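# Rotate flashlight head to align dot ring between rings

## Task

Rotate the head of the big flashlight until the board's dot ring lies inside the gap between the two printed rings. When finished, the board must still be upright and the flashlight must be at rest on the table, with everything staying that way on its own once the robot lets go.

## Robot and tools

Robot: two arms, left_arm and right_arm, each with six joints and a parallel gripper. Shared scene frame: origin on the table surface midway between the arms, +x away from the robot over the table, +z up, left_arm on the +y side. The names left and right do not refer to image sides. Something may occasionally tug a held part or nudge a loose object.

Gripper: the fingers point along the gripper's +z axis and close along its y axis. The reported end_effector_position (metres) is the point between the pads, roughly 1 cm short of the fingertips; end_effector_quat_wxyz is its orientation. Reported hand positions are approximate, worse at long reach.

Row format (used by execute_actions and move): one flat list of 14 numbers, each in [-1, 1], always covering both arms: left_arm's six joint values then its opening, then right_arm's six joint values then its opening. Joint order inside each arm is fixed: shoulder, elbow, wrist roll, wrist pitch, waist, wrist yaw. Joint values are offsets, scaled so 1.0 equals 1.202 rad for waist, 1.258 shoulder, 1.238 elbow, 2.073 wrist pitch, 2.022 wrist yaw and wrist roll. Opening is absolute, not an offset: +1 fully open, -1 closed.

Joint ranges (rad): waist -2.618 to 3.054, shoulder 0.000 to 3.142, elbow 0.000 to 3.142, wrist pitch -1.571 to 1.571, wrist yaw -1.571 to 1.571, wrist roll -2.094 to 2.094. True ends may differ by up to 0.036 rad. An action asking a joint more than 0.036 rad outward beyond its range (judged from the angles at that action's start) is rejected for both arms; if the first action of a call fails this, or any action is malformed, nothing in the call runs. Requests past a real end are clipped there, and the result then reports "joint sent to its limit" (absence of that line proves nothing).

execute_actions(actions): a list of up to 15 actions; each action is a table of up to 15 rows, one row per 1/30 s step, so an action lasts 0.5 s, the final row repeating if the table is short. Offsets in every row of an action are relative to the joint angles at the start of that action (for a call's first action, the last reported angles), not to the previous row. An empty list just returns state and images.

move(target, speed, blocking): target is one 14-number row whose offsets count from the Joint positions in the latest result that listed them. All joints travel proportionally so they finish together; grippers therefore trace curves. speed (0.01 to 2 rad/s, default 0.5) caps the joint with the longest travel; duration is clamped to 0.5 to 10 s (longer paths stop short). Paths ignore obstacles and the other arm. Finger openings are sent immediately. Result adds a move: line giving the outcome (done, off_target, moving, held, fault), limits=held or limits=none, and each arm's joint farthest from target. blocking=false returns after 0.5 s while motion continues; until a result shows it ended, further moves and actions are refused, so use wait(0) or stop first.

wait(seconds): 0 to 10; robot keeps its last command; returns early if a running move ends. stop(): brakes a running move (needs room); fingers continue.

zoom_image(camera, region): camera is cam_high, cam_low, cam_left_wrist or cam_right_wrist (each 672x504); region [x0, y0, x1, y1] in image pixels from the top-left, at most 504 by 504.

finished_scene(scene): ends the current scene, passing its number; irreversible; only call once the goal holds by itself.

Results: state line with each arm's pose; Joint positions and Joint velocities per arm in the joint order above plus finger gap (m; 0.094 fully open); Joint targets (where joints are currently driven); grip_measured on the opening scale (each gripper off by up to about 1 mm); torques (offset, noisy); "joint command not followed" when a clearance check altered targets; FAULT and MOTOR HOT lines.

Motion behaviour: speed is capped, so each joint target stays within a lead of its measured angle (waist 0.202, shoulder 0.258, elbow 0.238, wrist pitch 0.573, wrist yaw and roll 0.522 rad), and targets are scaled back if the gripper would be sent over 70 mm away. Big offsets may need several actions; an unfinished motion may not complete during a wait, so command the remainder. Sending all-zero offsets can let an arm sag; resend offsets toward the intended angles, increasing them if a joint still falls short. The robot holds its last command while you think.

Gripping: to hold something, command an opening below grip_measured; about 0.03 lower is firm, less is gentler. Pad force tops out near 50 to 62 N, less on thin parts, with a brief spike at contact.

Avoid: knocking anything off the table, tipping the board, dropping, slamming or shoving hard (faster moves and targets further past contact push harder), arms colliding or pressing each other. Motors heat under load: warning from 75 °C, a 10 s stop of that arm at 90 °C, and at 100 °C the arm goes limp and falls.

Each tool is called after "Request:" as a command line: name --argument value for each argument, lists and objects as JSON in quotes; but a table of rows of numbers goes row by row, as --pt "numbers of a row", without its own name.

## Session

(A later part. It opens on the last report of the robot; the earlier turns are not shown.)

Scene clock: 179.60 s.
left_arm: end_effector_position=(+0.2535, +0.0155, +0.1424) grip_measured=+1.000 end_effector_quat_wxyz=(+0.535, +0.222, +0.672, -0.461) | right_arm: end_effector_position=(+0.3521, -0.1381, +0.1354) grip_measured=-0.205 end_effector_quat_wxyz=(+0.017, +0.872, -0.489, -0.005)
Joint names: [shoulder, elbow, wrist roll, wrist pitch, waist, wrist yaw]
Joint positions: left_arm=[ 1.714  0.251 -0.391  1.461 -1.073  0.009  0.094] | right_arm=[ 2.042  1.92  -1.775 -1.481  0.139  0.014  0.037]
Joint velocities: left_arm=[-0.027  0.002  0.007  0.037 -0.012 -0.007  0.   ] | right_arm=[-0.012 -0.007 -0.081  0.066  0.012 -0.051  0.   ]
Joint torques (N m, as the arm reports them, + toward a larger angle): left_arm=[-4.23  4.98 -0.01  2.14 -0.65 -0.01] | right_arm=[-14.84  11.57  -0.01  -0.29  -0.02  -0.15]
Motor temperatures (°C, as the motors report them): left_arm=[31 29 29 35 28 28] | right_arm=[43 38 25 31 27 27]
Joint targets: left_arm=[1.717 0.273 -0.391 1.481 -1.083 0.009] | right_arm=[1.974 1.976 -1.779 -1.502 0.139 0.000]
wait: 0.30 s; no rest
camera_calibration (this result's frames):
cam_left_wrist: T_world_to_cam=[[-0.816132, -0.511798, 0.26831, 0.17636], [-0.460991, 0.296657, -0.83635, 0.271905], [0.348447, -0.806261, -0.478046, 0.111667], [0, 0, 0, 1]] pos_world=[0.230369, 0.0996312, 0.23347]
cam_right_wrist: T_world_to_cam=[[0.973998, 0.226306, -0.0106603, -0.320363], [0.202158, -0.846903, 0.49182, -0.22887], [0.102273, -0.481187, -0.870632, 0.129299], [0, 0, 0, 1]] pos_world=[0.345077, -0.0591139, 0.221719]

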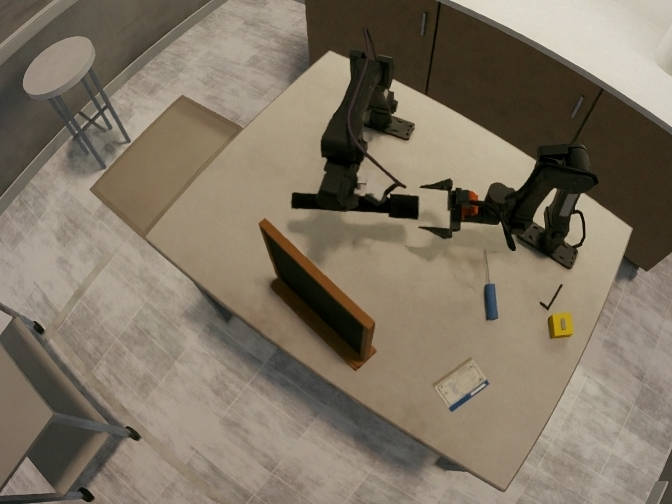

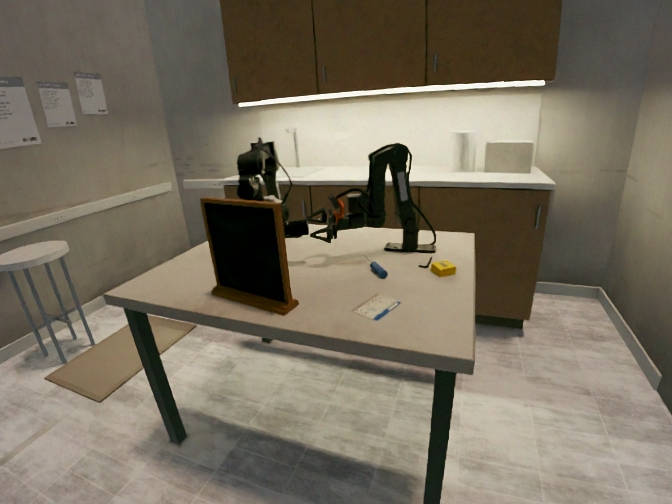

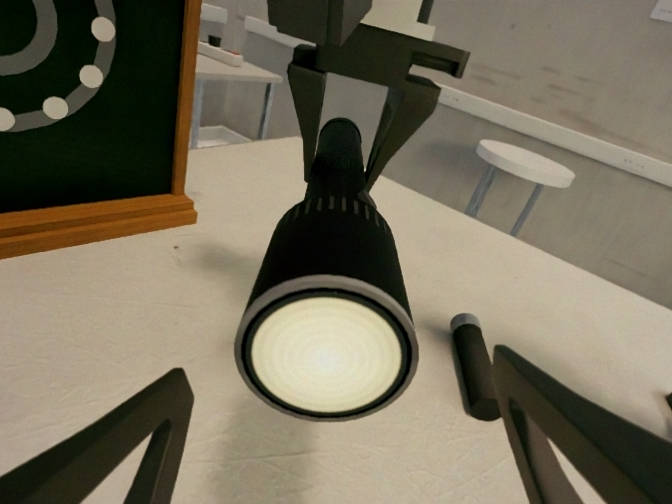

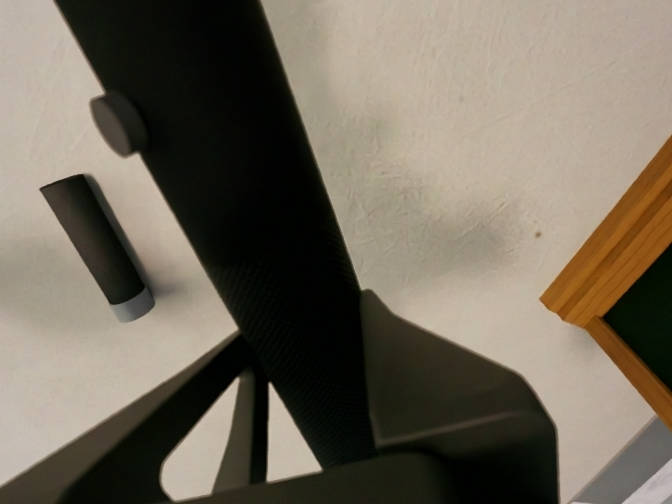

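Request:
execute_actions --actions '[[[0.004,0.022,0,0.008,0,0,1,-0.054,0.045,-0.002,-0.010,0,-0.007,-0.26],[0.010,0.030,0,0.006,0.005,0,1,-0.054,0.045,-0.002,-0.010,0,-0.007,-0.26],[0.019,0.043,0,0.003,0.010,0,1,-0.054,0.045,-0.002,-0.010,0,-0.007,-0.26],[0.030,0.059,0,0,0.014,0,1,-0.054,0.045,-0.002,-0.010,0,-0.007,-0.26],[0.043,0.077,0,-0.004,0.017,0,1,-0.054,0.045,-0.002,-0.010,0,-0.007,-0.26],[0.056,0.096,0,-0.008,0.017,0,1,-0.054,0.045,-0.002,-0.010,0,-0.007,-0.26],[0.069,0.115,0,-0.012,0.017,0,1,-0.054,0.045,-0.002,-0.010,0,-0.007,-0.26],[0.082,0.134,0,-0.016,0.017,0,1,-0.054,0.045,-0.002,-0.010,0,-0.007,-0.26],[0.094,0.152,0,-0.020,0.017,0,1,-0.054,0.045,-0.002,-0.010,0,-0.007,-0.26],[0.105,0.168,0,-0.024,0.017,0,0.9,-0.054,0.045,-0.002,-0.010,0,-0.007,-0.26],[0.113,0.181,0,-0.027,0.017,0,0.8,-0.054,0.045,-0.002,-0.010,0,-0.007,-0.26],[0.119,0.189,0,-0.028,0.017,0,0.7,-0.054,0.045,-0.002,-0.010,0,-0.007,-0.26],[0.121,0.193,0,-0.029,0.017,0,0.6,-0.054,0.045,-0.002,-0.010,0,-0.007,-0.26],[0.121,0.193,0,-0.029,0.017,0,0.5,-0.054,0.045,-0.002,-0.010,0,-0.007,-0.26],[0.121,0.193,0,-0.029,0.017,0,0.4,-0.054,0.045,-0.002,-0.010,0,-0.007,-0.26]]]'

Request:
wait --seconds 0.3

Scene clock: 202.10 s.
left_arm: end_effector_position=(+0.2849, -0.0283, +0.1473) grip_measured=+0.455 end_effector_quat_wxyz=(+0.545, +0.217, +0.664, -0.465) | right_arm: end_effector_position=(+0.3521, -0.1381, +0.1354) grip_measured=-0.205 end_effector_quat_wxyz=(+0.017, +0.872, -0.489, -0.005)
Joint names: [shoulder, elbow, wrist roll, wrist pitch, waist, wrist yaw]
Joint positions: left_arm=[ 1.86   0.466 -0.391  1.419 -1.065  0.009  0.068] | right_arm=[ 2.042  1.92  -1.775 -1.481  0.139  0.014  0.037]
Joint velocities: left_arm=[ 0.071  0.076 -0.037 -0.11   0.002 -0.022 -0.106] | right_arm=[ 0.002 -0.007 -0.007 -0.051 -0.032  0.037 -0.   ]
Joint torques (N m, as the arm reports them, + toward a larger angle): left_arm=[-5.81  5.03  0.    1.91  0.86 -0.01] | right_arm=[-14.81  11.47  -0.02  -0.28   0.1   -0.12]
Motor temperatures (°C, as the motors report them): left_arm=[31 29 29 36 28 28] | right_arm=[44 39 25 31 27 27]
Joint targets: left_arm=[1.866 0.490 -0.391 1.401 -1.053 0.009] | right_arm=[1.974 1.976 -1.779 -1.502 0.139 0.000]
camera_calibration (this result's frames):
cam_left_wrist: T_world_to_cam=[[-0.815408, -0.51286, 0.268485, 0.178032], [-0.451652, 0.273512, -0.849236, 0.30197], [0.362106, -0.813735, -0.454658, 0.0601959], [0, 0, 0, 1]] pos_world=[0.259757, 0.0576965, 0.236013]
cam_right_wrist: T_world_to_cam=[[0.973998, 0.226306, -0.0106603, -0.320363], [0.202158, -0.846903, 0.49182, -0.22887], [0.102273, -0.481187, -0.870632, 0.129299], [0, 0, 0, 1]] pos_world=[0.345077, -0.0591139, 0.221719]

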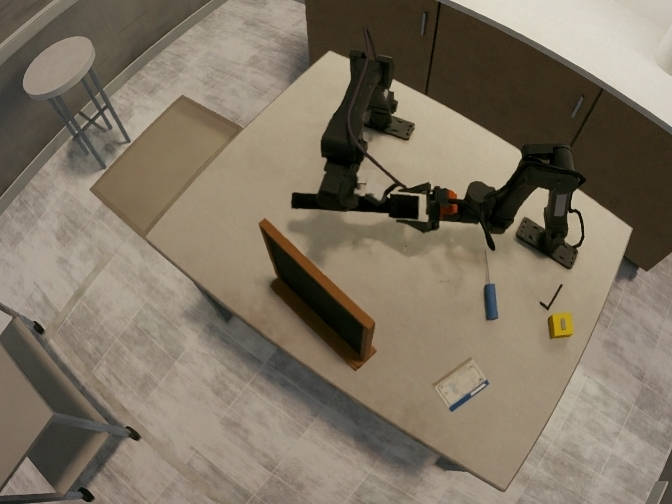

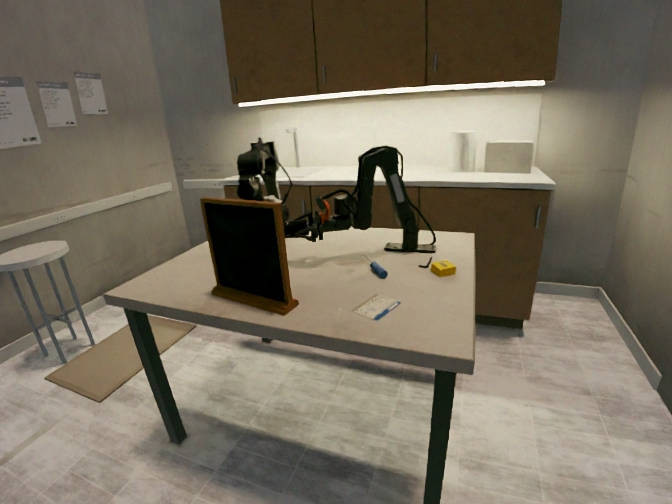

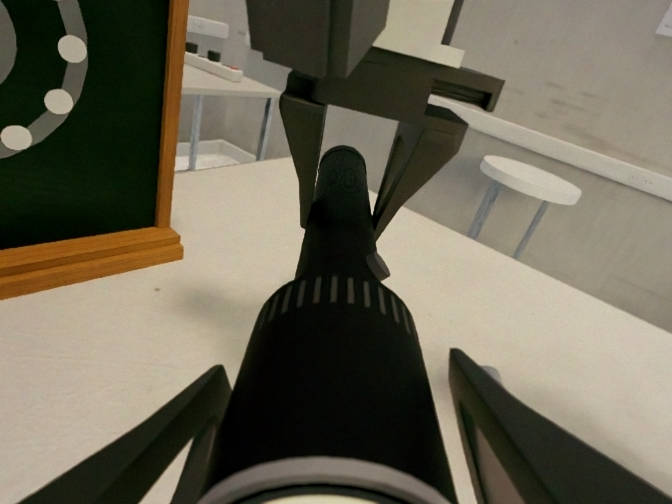

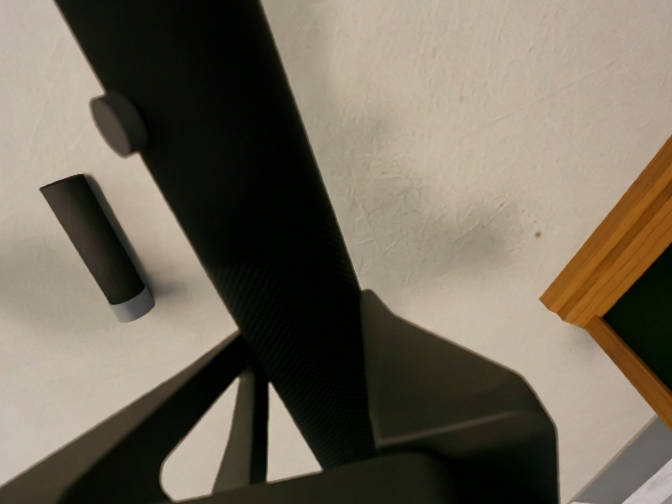

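Scene clock: 202.40 s.
left_arm: end_effector_position=(+0.2850, -0.0285, +0.1445) grip_measured=+0.403 end_effector_quat_wxyz=(+0.542, +0.218, +0.667, -0.462) | right_arm: end_effector_position=(+0.3521, -0.1381, +0.1354) grip_measured=-0.205 end_effector_quat_wxyz=(+0.017, +0.872, -0.489, -0.005)
Joint names: [shoulder, elbow, wrist roll, wrist pitch, waist, wrist yaw]
Joint positions: left_arm=[ 1.861  0.467 -0.391  1.409 -1.065  0.009  0.066] | right_arm=[ 2.042  1.92  -1.775 -1.481  0.139  0.014  0.037]
Joint velocities: left_arm=[-0.007 -0.007  0.037 -0.022 -0.002  0.081 -0.   ] | right_arm=[-0.007  0.002  0.066  0.066  0.012  0.022 -0.001]
Joint torques (N m, as the arm reports them, + toward a larger angle): left_arm=[-5.69  5.25  0.    1.86  0.75 -0.01] | right_arm=[-14.85  11.55  -0.01  -0.31   0.03  -0.12]
Motor temperatures (°C, as the motors report them): left_arm=[31 29 29 36 28 28] | right_arm=[44 39 25 31 27 27]
Joint targets: left_arm=[1.866 0.490 -0.391 1.401 -1.053 0.009] | right_arm=[1.974 1.976 -1.779 -1.502 0.139 0.000]
wait: 0.30 s; no rest
camera_calibration (this result's frames):
cam_left_wrist: T_world_to_cam=[[-0.813889, -0.515292, 0.268438, 0.178282], [-0.456444, 0.281182, -0.844154, 0.300578], [0.359506, -0.809574, -0.464053, 0.0609261], [0, 0, 0, 1]] pos_world=[0.260395, 0.0566743, 0.234149]
cam_right_wrist: T_world_to_cam=[[0.973998, 0.226306, -0.0106603, -0.320363], [0.202158, -0.846903, 0.49182, -0.22887], [0.102273, -0.481187, -0.870632, 0.129299], [0, 0, 0, 1]] pos_world=[0.345077, -0.0591139, 0.221719]

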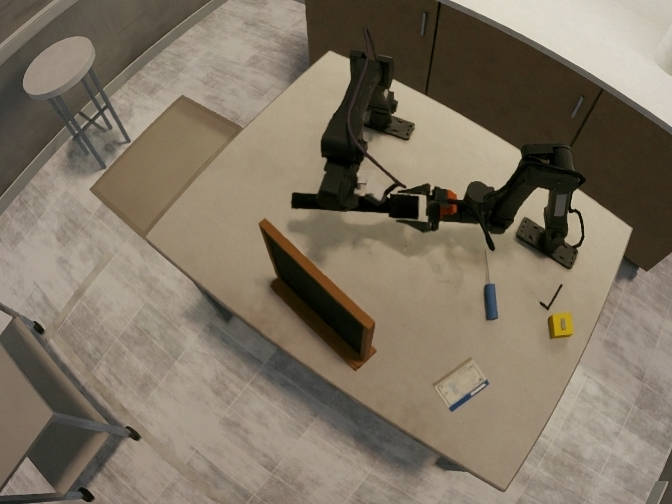

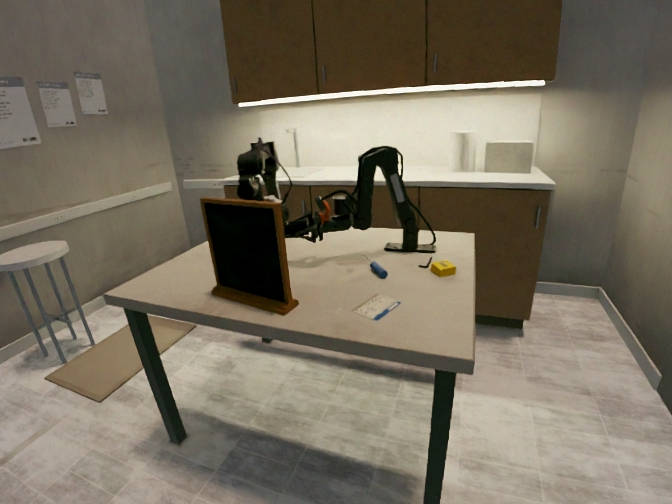

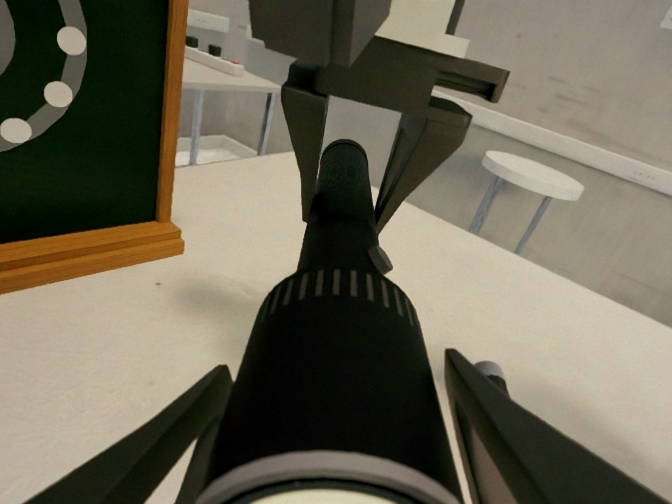

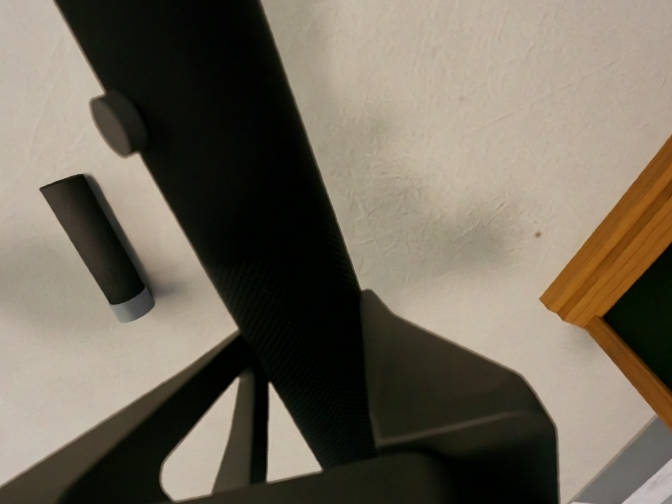

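Request:
execute_actions --actions '[[[0.004,0.018,0,-0.007,0.012,0,0.37,-0.054,0.045,-0.002,-0.010,0,-0.007,-0.26],[0.004,0.018,0,-0.010,0.014,0,0.34,-0.054,0.045,-0.002,-0.010,0,-0.007,-0.26],[0.004,0.018,0,-0.010,0.014,0,0.31,-0.054,0.045,-0.002,-0.010,0,-0.007,-0.26],[0.004,0.018,0,-0.010,0.014,0,0.29,-0.054,0.045,-0.002,-0.010,0,-0.007,-0.26],[0.004,0.018,0,-0.010,0.014,0,0.27,-0.054,0.045,-0.002,-0.010,0,-0.007,-0.26],[0.004,0.018,0,-0.010,0.014,0,0.255,-0.054,0.045,-0.002,-0.010,0,-0.007,-0.26],[0.004,0.018,0,-0.010,0.014,0,0.24,-0.054,0.045,-0.002,-0.010,0,-0.007,-0.26],[0.004,0.018,0,-0.010,0.014,0,0.23,-0.054,0.045,-0.002,-0.010,0,-0.007,-0.26],[0.004,0.018,0,-0.010,0.014,0,0.22,-0.054,0.045,-0.002,-0.010,0,-0.007,-0.26],[0.004,0.018,0,-0.010,0.014,0,0.21,-0.054,0.045,-0.002,-0.010,0,-0.007,-0.26],[0.004,0.018,0,-0.010,0.014,0,0.20,-0.054,0.045,-0.002,-0.010,0,-0.007,-0.26],[0.004,0.018,0,-0.010,0.014,0,0.19,-0.054,0.045,-0.002,-0.010,0,-0.007,-0.26],[0.004,0.018,0,-0.010,0.014,0,0.18,-0.054,0.045,-0.002,-0.010,0,-0.007,-0.26],[0.004,0.018,0,-0.010,0.014,0,0.17,-0.054,0.045,-0.002,-0.010,0,-0.007,-0.26],[0.004,0.018,0,-0.010,0.014,0,0.16,-0.054,0.045,-0.002,-0.010,0,-0.007,-0.26]], [[0.004,0.018,0.005,-0.004,0.008,0,0.16,-0.054,0.045,-0.002,-0.010,0,-0.007,-0.26],[0.004,0.018,0.015,-0.004,0.008,0,0.16,-0.054,0.045,-0.002,-0.010,0,-0.007,-0.26],[0.004,0.018,0.03,-0.004,0.008,0,0.16,-0.054,0.045,-0.002,-0.010,0,-0.007,-0.26],[0.004,0.018,0.05,-0.004,0.008,0,0.16,-0.054,0.045,-0.002,-0.010,0,-0.007,-0.26],[0.004,0.018,0.07,-0.004,0.008,0,0.16,-0.054,0.045,-0.002,-0.010,0,-0.007,-0.26],[0.004,0.018,0.09,-0.004,0.008,0,0.16,-0.054,0.045,-0.002,-0.010,0,-0.007,-0.26],[0.004,0.018,0.11,-0.004,0.008,0,0.16,-0.054,0.045,-0.002,-0.010,0,-0.007,-0.26],[0.004,0.018,0.13,-0.004,0.008,0,0.16,-0.054,0.045,-0.002,-0.010,0,-0.007,-0.26],[0.004,0.018,0.15,-0.004,0.008,0,0.16,-0.054,0.045,-0.002,-0.010,0,-0.007,-0.26],[0.004,0.018,0.17,-0.004,0.008,0,0.16,-0.054,0.045,-0.002,-0.010,0,-0.007,-0.26],[0.004,0.018,0.19,-0.004,0.008,0,0.16,-0.054,0.045,-0.002,-0.010,0,-0.007,-0.26],[0.004,0.018,0.21,-0.004,0.008,0,0.16,-0.054,0.045,-0.002,-0.010,0,-0.007,-0.26],[0.004,0.018,0.23,-0.004,0.008,0,0.16,-0.054,0.045,-0.002,-0.010,0,-0.007,-0.26],[0.004,0.018,0.25,-0.004,0.008,0,0.16,-0.054,0.045,-0.002,-0.010,0,-0.007,-0.26],[0.004,0.018,0.27,-0.004,0.008,0,0.16,-0.054,0.045,-0.002,-0.010,0,-0.007,-0.26]], [[0.004,0.018,0.07,-0.004,0.008,0,0.16,-0.054,0.045,-0.002,-0.010,0,-0.007,-0.26],[0.004,0.018,0.09,-0.004,0.008,0,0.16,-0.054,0.045,-0.002,-0.010,0,-0.007,-0.26],[0.004,0.018,0.11,-0.004,0.008,0,0.16,-0.054,0.045,-0.002,-0.010,0,-0.007,-0.26],[0.004,0.018,0.13,-0.004,0.008,0,0.16,-0.054,0.045,-0.002,-0.010,0,-0.007,-0.26],[0.004,0.018,0.15,-0.004,0.008,0,0.16,-0.054,0.045,-0.002,-0.010,0,-0.007,-0.26],[0.004,0.018,0.17,-0.004,0.008,0,0.16,-0.054,0.045,-0.002,-0.010,0,-0.007,-0.26],[0.004,0.018,0.19,-0.004,0.008,0,0.16,-0.054,0.045,-0.002,-0.010,0,-0.007,-0.26],[0.004,0.018,0.21,-0.004,0.008,0,0.16,-0.054,0.045,-0.002,-0.010,0,-0.007,-0.26],[0.004,0.018,0.225,-0.004,0.008,0,0.16,-0.054,0.045,-0.002,-0.010,0,-0.007,-0.26],[0.004,0.018,0.24,-0.004,0.008,0,0.16,-0.054,0.045,-0.002,-0.010,0,-0.007,-0.26],[0.004,0.018,0.25,-0.004,0.008,0,0.16,-0.054,0.045,-0.002,-0.010,0,-0.007,-0.26]]]'

Scene clock: 232.50 s.
left_arm: end_effector_position=(+0.2937, -0.0229, +0.1451) grip_measured=+0.192 end_effector_quat_wxyz=(+0.666, +0.407, +0.571, -0.256) | right_arm: end_effector_position=(+0.3644, -0.1297, +0.1481) grip_measured=-0.242 end_effector_quat_wxyz=(-0.026, +0.876, -0.481, +0.018)
Joint names: [shoulder, elbow, wrist roll, wrist pitch, waist, wrist yaw]
Joint positions: left_arm=[ 1.861  0.467  0.253  1.412 -1.049 -0.009  0.056] | right_arm=[ 2.008  1.92  -1.794 -1.42   0.139 -0.007  0.036]
Joint velocities: left_arm=[ 0.002  0.007  0.535 -0.066 -0.012 -0.022 -0.   ] | right_arm=[-0.002 -0.012 -0.037  0.007 -0.007  0.007 -0.003]
Joint torques (N m, as the arm reports them, + toward a larger angle): left_arm=[-5.58  5.26  0.39  1.9   0.29  0.08] | right_arm=[-13.53  11.71   0.09  -0.38  -0.02  -0.03]
Motor temperatures (°C, as the motors report them): left_arm=[32 29 29 36 28 28] | right_arm=[46 39 25 30 27 27]
Joint targets: left_arm=[1.866 0.489 0.388 1.401 -1.045 0.001] | right_arm=[1.956 1.976 -1.786 -1.467 0.139 -0.011]
camera_calibration (this result's frames):
cam_left_wrist: T_world_to_cam=[[-0.763592, -0.533933, -0.363101, 0.2645], [-0.00503491, 0.567244, -0.823534, 0.174532], [0.645679, -0.627016, -0.435832, -0.0213517], [0, 0, 0, 1]] pos_world=[0.216635, 0.0288353, 0.230467]
cam_right_wrist: T_world_to_cam=[[0.966428, 0.243694, 0.0814261, -0.342717], [0.179764, -0.86773, 0.463389, -0.22086], [0.183581, -0.433194, -0.882406, 0.12151], [0, 0, 0, 1]] pos_world=[0.348607, -0.0554915, 0.237471]

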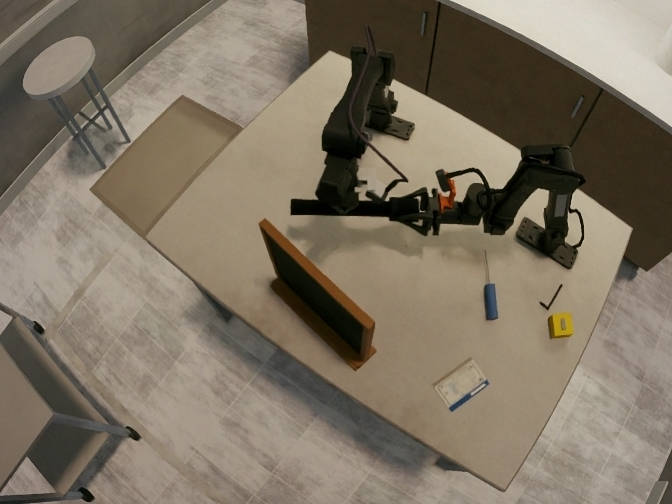

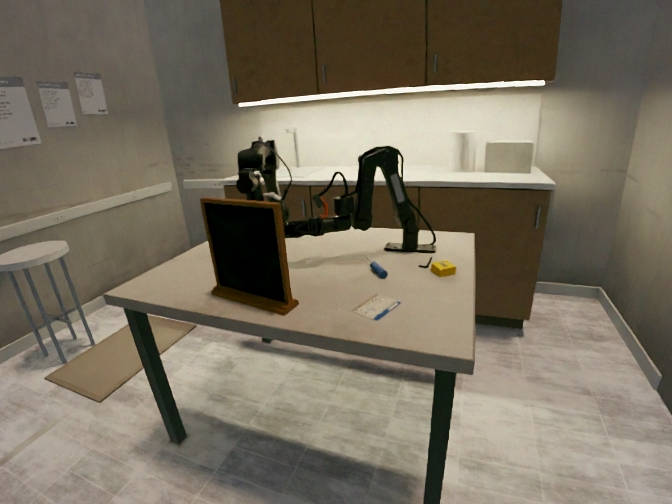

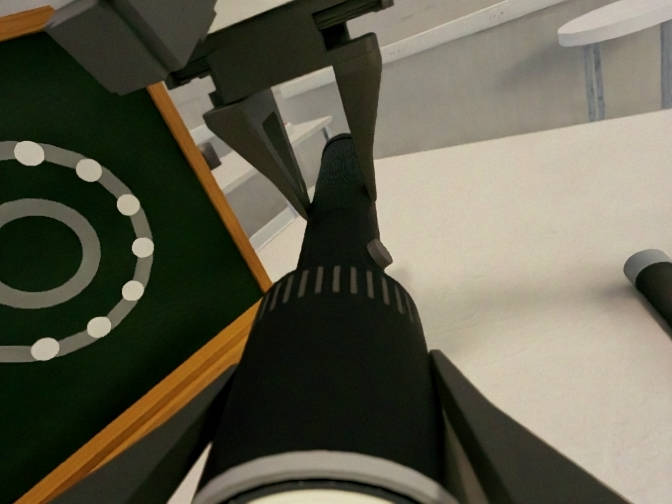

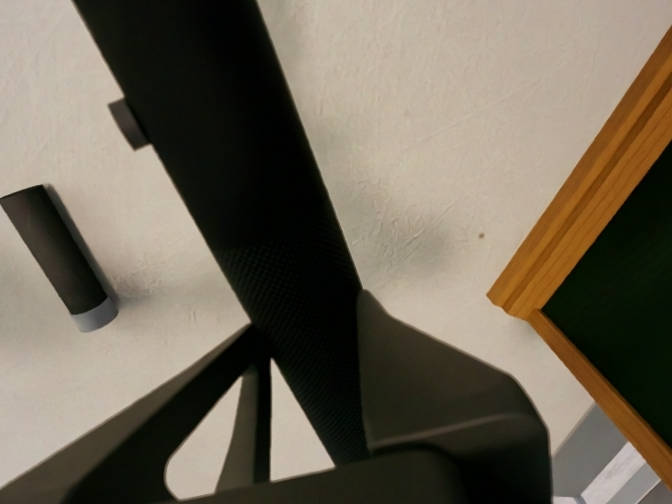

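Request:
execute_actions --actions '[]'

Scene clock: 241.90 s.
left_arm: end_effector_position=(+0.2911, -0.0225, +0.1050) grip_measured=+0.192 end_effector_quat_wxyz=(+0.632, +0.477, +0.576, -0.202) | right_arm: end_effector_position=(+0.3623, -0.1317, +0.1665) grip_measured=-0.258 end_effector_quat_wxyz=(-0.035, +0.875, -0.482, +0.031)
Joint names: [shoulder, elbow, wrist roll, wrist pitch, waist, wrist yaw]
Joint positions: left_arm=[ 1.895  0.464  0.382  1.312 -1.047  0.005  0.056] | right_arm=[ 1.976  1.946 -1.79  -1.447  0.139 -0.     0.035]
Joint velocities: left_arm=[-0.002  0.012 -0.037 -0.022 -0.007 -0.007  0.   ] | right_arm=[-0.007  0.007 -0.037 -0.066 -0.037 -0.007  0.001]
Joint torques (N m, as the arm reports them, + toward a larger angle): left_arm=[-8.06  5.28  0.04  3.01  0.15 -0.06] | right_arm=[-10.68   9.28   0.05  -0.01   0.05  -0.11]
Motor temperatures (°C, as the motors report them): left_arm=[32 29 29 38 28 28] | right_arm=[44 39 25 30 27 27]
Joint targets: left_arm=[1.866 0.489 0.388 1.401 -1.045 0.001] | right_arm=[1.956 1.975 -1.786 -1.466 0.139 -0.011]
camera_calibration (this result's frames):
cam_left_wrist: T_world_to_cam=[[-0.759024, -0.440662, -0.47927, 0.261114], [0.0337037, 0.708553, -0.704852, 0.120641], [0.650189, -0.551153, -0.522957, -0.027311], [0, 0, 0, 1]] pos_world=[0.211883, 0.0145297, 0.195895]
cam_right_wrist: T_world_to_cam=[[0.964538, 0.238714, 0.112618, -0.346907], [0.161232, -0.870684, 0.464666, -0.224606], [0.208977, -0.43003, -0.878295, 0.127797], [0, 0, 0, 1]] pos_world=[0.344111, -0.0577928, 0.255678]

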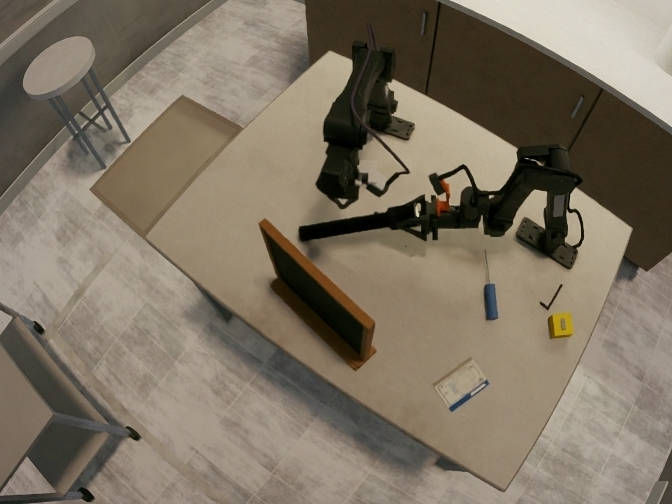

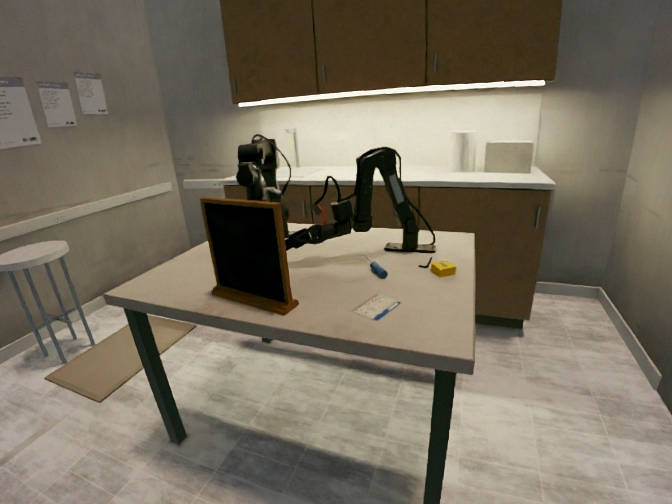

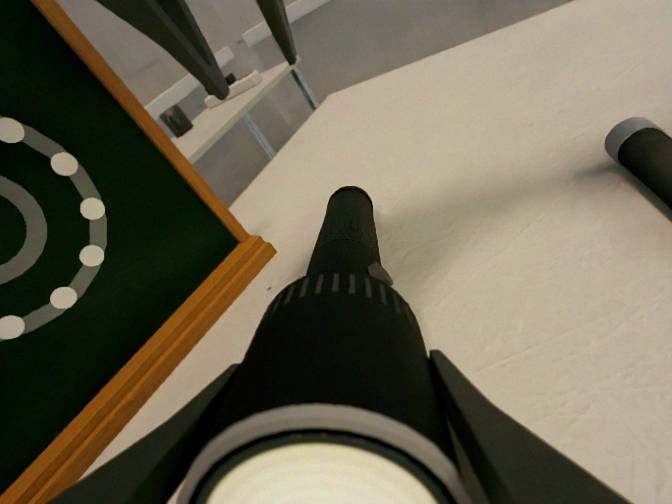

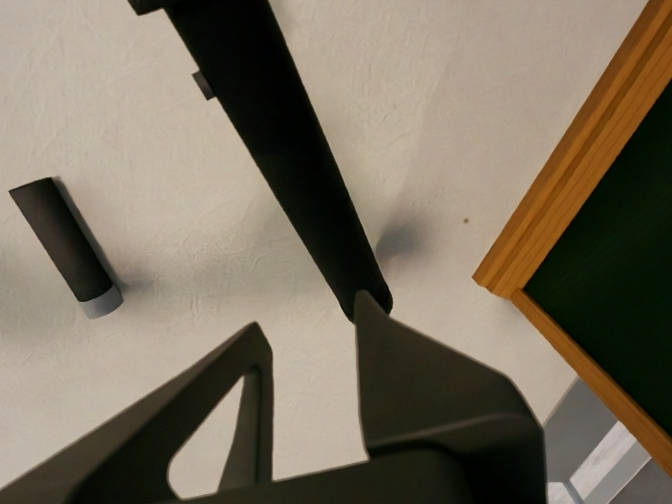

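Request:
zoom_image --camera "cam_right_wrist" --region '[100,0,460,340]'

Request:
zoom_image --camera "cam_low" --region '[200,130,400,280]'

Region (100, 0, 460, 340) of cam_right_wrist's 672x504 image, scaled by 1.400, with more detail than that image has.

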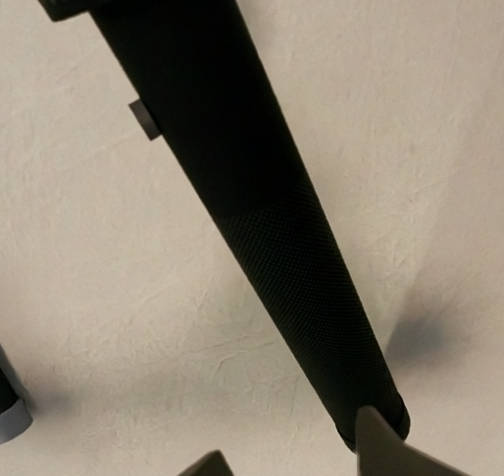

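Region (200, 130, 400, 280) of cam_low's 672x504 image, scaled by 2.520, with more detail than that image has; it fills the top 378 rows of this view, and the rest is white.

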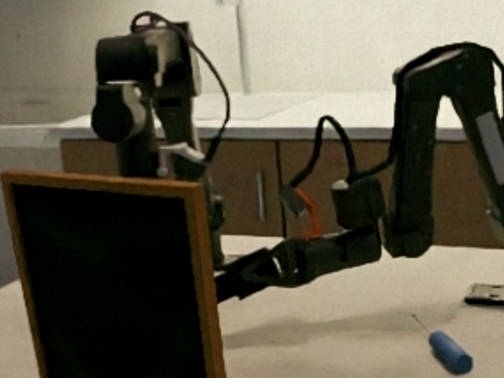

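Request:
execute_actions --actions '[[[-0.023,0.02,0.003,0.043,0.002,-0.002,0.16,-0.012,0.025,-0.002,-0.010,-0.002,-0.006,0.0],[-0.023,0.02,0.003,0.043,0.002,-0.002,0.16,-0.003,0.027,-0.007,-0.011,-0.006,-0.012,0.3],[-0.023,0.02,0.003,0.043,0.002,-0.002,0.16,0.011,0.030,-0.015,-0.013,-0.013,-0.022,0.6],[-0.023,0.02,0.003,0.043,0.002,-0.002,0.16,0.028,0.034,-0.024,-0.015,-0.021,-0.035,0.9],[-0.023,0.02,0.003,0.043,0.002,-0.002,0.16,0.047,0.039,-0.034,-0.018,-0.030,-0.049,1],[-0.023,0.02,0.003,0.043,0.002,-0.002,0.16,0.066,0.044,-0.044,-0.021,-0.040,-0.064,1],[-0.023,0.02,0.003,0.043,0.002,-0.002,0.16,0.085,0.048,-0.055,-0.023,-0.049,-0.078,1],[-0.023,0.02,0.003,0.043,0.002,-0.002,0.16,0.104,0.053,-0.065,-0.026,-0.058,-0.092,1],[-0.023,0.02,0.003,0.043,0.002,-0.002,0.16,0.122,0.057,-0.075,-0.029,-0.067,-0.106,1],[-0.023,0.02,0.003,0.043,0.002,-0.002,0.16,0.138,0.061,-0.084,-0.031,-0.075,-0.119,1],[-0.023,0.02,0.003,0.043,0.002,-0.002,0.16,0.151,0.064,-0.091,-0.033,-0.081,-0.129,1],[-0.023,0.02,0.003,0.043,0.002,-0.002,0.16,0.160,0.067,-0.096,-0.034,-0.085,-0.136,1],[-0.023,0.02,0.003,0.043,0.002,-0.002,0.16,0.166,0.068,-0.099,-0.035,-0.088,-0.14,1]]]'

Request:
wait --seconds 0.4

Scene clock: 314.47 s.
left_arm: end_effector_position=(+0.2911, -0.0225, +0.1050) grip_measured=+0.192 end_effector_quat_wxyz=(+0.632, +0.477, +0.576, -0.202) | right_arm: end_effector_position=(+0.3694, -0.1330, +0.0970) grip_measured=+1.000 end_effector_quat_wxyz=(-0.041, +0.879, -0.461, -0.116)
Joint names: [shoulder, elbow, wrist roll, wrist pitch, waist, wrist yaw]
Joint positions: left_arm=[ 1.895  0.464  0.382  1.312 -1.047  0.005  0.056] | right_arm=[ 2.203  1.994 -1.949 -1.484  0.035 -0.214  0.094]
Joint velocities: left_arm=[-0.017  0.017 -0.037  0.081 -0.012 -0.051  0.   ] | right_arm=[ 0.393 -0.012 -0.183  0.007 -0.125 -0.256  0.   ]
Joint torques (N m, as the arm reports them, + toward a larger angle): left_arm=[-8.12  5.22  0.02  3.01  0.12 -0.03] | right_arm=[-13.88   9.71  -0.03  -0.57   0.5   -0.4 ]
Motor temperatures (°C, as the motors report them): left_arm=[33 29 29 45 28 28] | right_arm=[42 38 25 29 27 27]
Joint targets: left_arm=[1.866 0.488 0.389 1.401 -1.045 0.001] | right_arm=[2.185 2.030 -1.990 -1.520 0.033 -0.283]
camera_calibration (this result's frames):
cam_left_wrist: T_world_to_cam=[[-0.759024, -0.440662, -0.47927, 0.261114], [0.0337037, 0.708553, -0.704852, 0.120641], [0.650189, -0.551153, -0.522957, -0.027311], [0, 0, 0, 1]] pos_world=[0.211883, 0.0145297, 0.195895]
cam_right_wrist: T_world_to_cam=[[0.953416, 0.287931, -0.0899686, -0.315241], [0.301632, -0.913998, 0.271339, -0.233443], [-0.00410421, -0.285836, -0.95827, 0.17036], [0, 0, 0, 1]] pos_world=[0.371669, -0.0739037, 0.198231]

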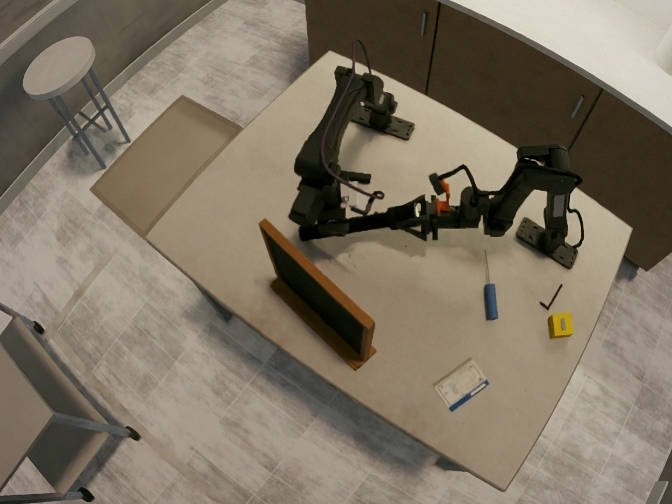

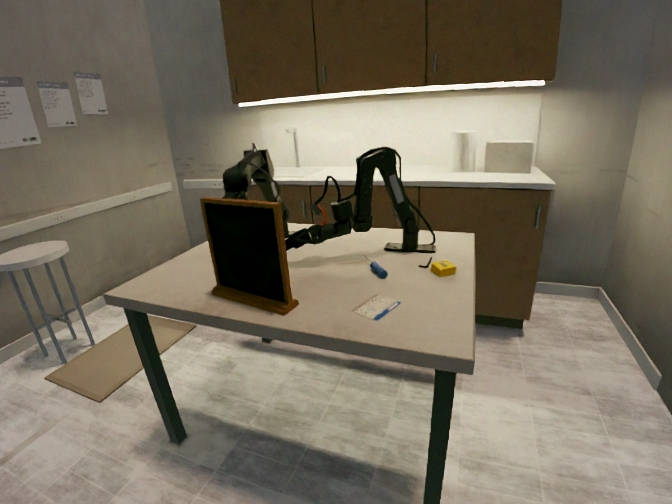

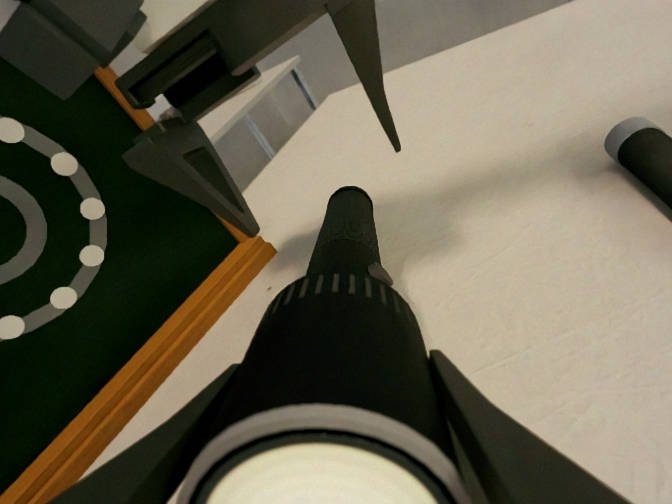

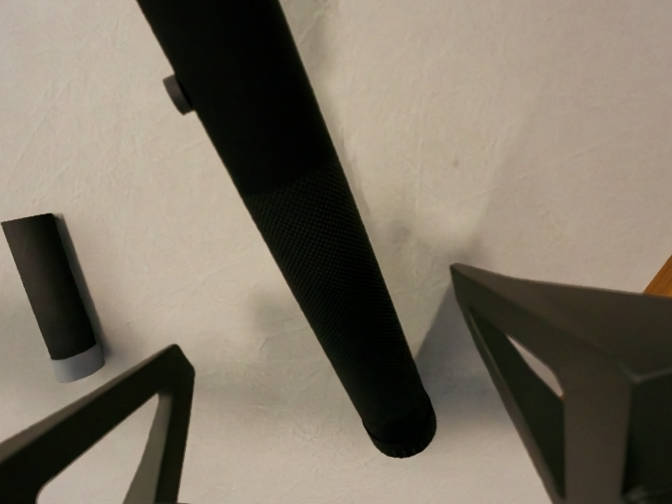

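Scene clock: 314.87 s.
left_arm: end_effector_position=(+0.2911, -0.0225, +0.1050) grip_measured=+0.192 end_effector_quat_wxyz=(+0.632, +0.477, +0.576, -0.202) | right_arm: end_effector_position=(+0.3648, -0.1270, +0.0962) grip_measured=+1.000 end_effector_quat_wxyz=(-0.054, +0.881, -0.449, -0.138)
Joint names: [shoulder, elbow, wrist roll, wrist pitch, waist, wrist yaw]
Joint positions: left_arm=[ 1.895  0.464  0.382  1.312 -1.047  0.005  0.056] | right_arm=[ 2.211  1.994 -1.982 -1.497  0.031 -0.261  0.094]
Joint velocities: left_arm=[-0.007  0.007  0.007 -0.007 -0.007  0.125 -0.001] | right_arm=[-0.007  0.007 -0.051 -0.081  0.002 -0.11   0.   ]
Joint torques (N m, as the arm reports them, + toward a larger angle): left_arm=[-8.14  5.34  0.05  3.01  0.2  -0.05] | right_arm=[-12.75   9.59  -0.05  -0.51   0.15  -0.3 ]
Motor temperatures (°C, as the motors report them): left_arm=[33 29 29 45 28 28] | right_arm=[42 38 25 29 27 27]
Joint targets: left_arm=[1.866 0.488 0.389 1.401 -1.045 0.001] | right_arm=[2.185 2.030 -1.990 -1.520 0.033 -0.283]
wait: 0.40 s; no rest
camera_calibration (this result's frames):
cam_left_wrist: T_world_to_cam=[[-0.759024, -0.440662, -0.47927, 0.261114], [0.0337037, 0.708553, -0.704852, 0.120641], [0.650189, -0.551153, -0.522957, -0.027311], [0, 0, 0, 1]] pos_world=[0.211883, 0.0145297, 0.195895]
cam_right_wrist: T_world_to_cam=[[0.944378, 0.313154, -0.100421, -0.305192], [0.32805, -0.918499, 0.220779, -0.231795], [-0.0230992, -0.241442, -0.97014, 0.18502], [0, 0, 0, 1]] pos_world=[0.36853, -0.0726599, 0.200023]

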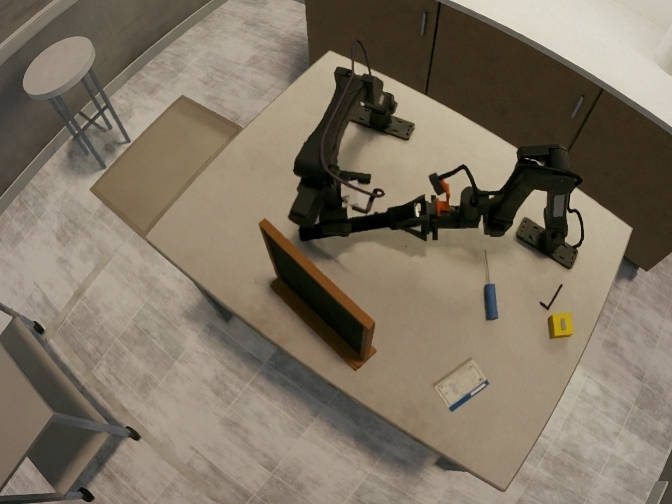

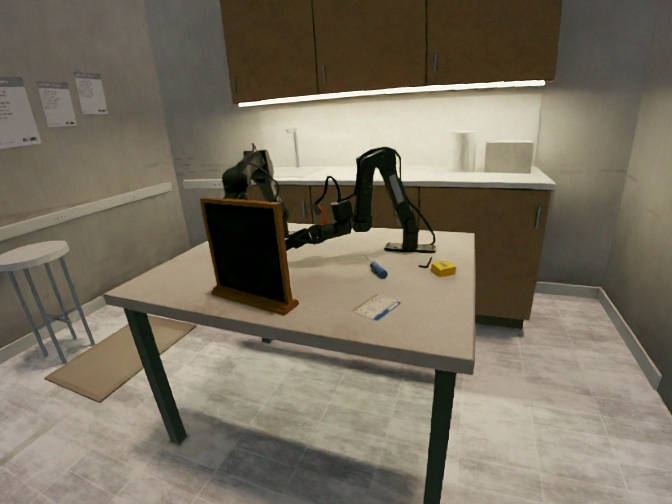

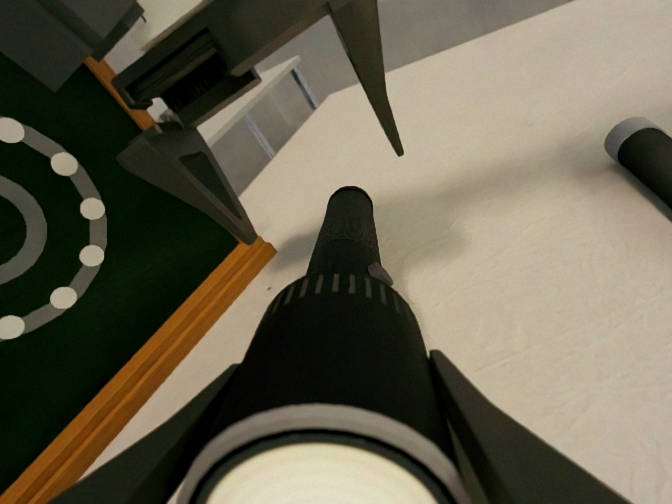

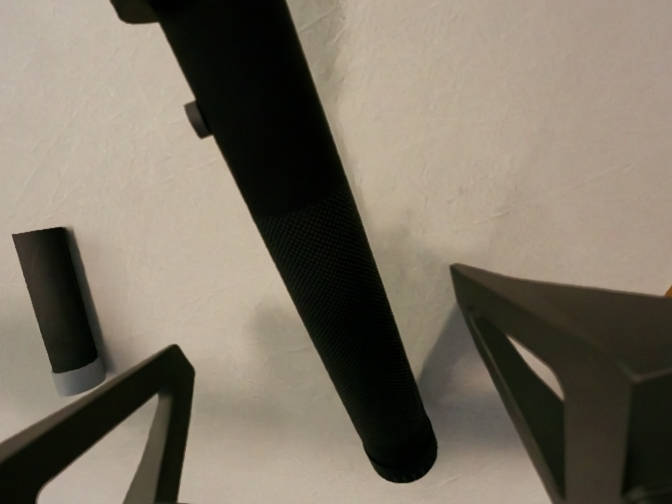

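Request:
zoom_image --camera "cam_right_wrist" --region '[150,150,500,500]'

Region (150, 150, 500, 500) of cam_right_wrist's 672x504 image, scaled by 1.440, with more detail than that image has.

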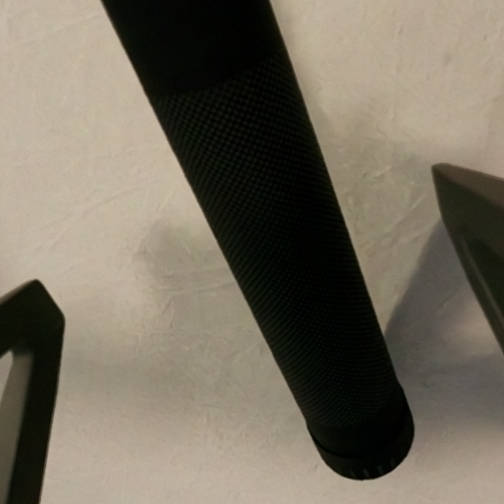

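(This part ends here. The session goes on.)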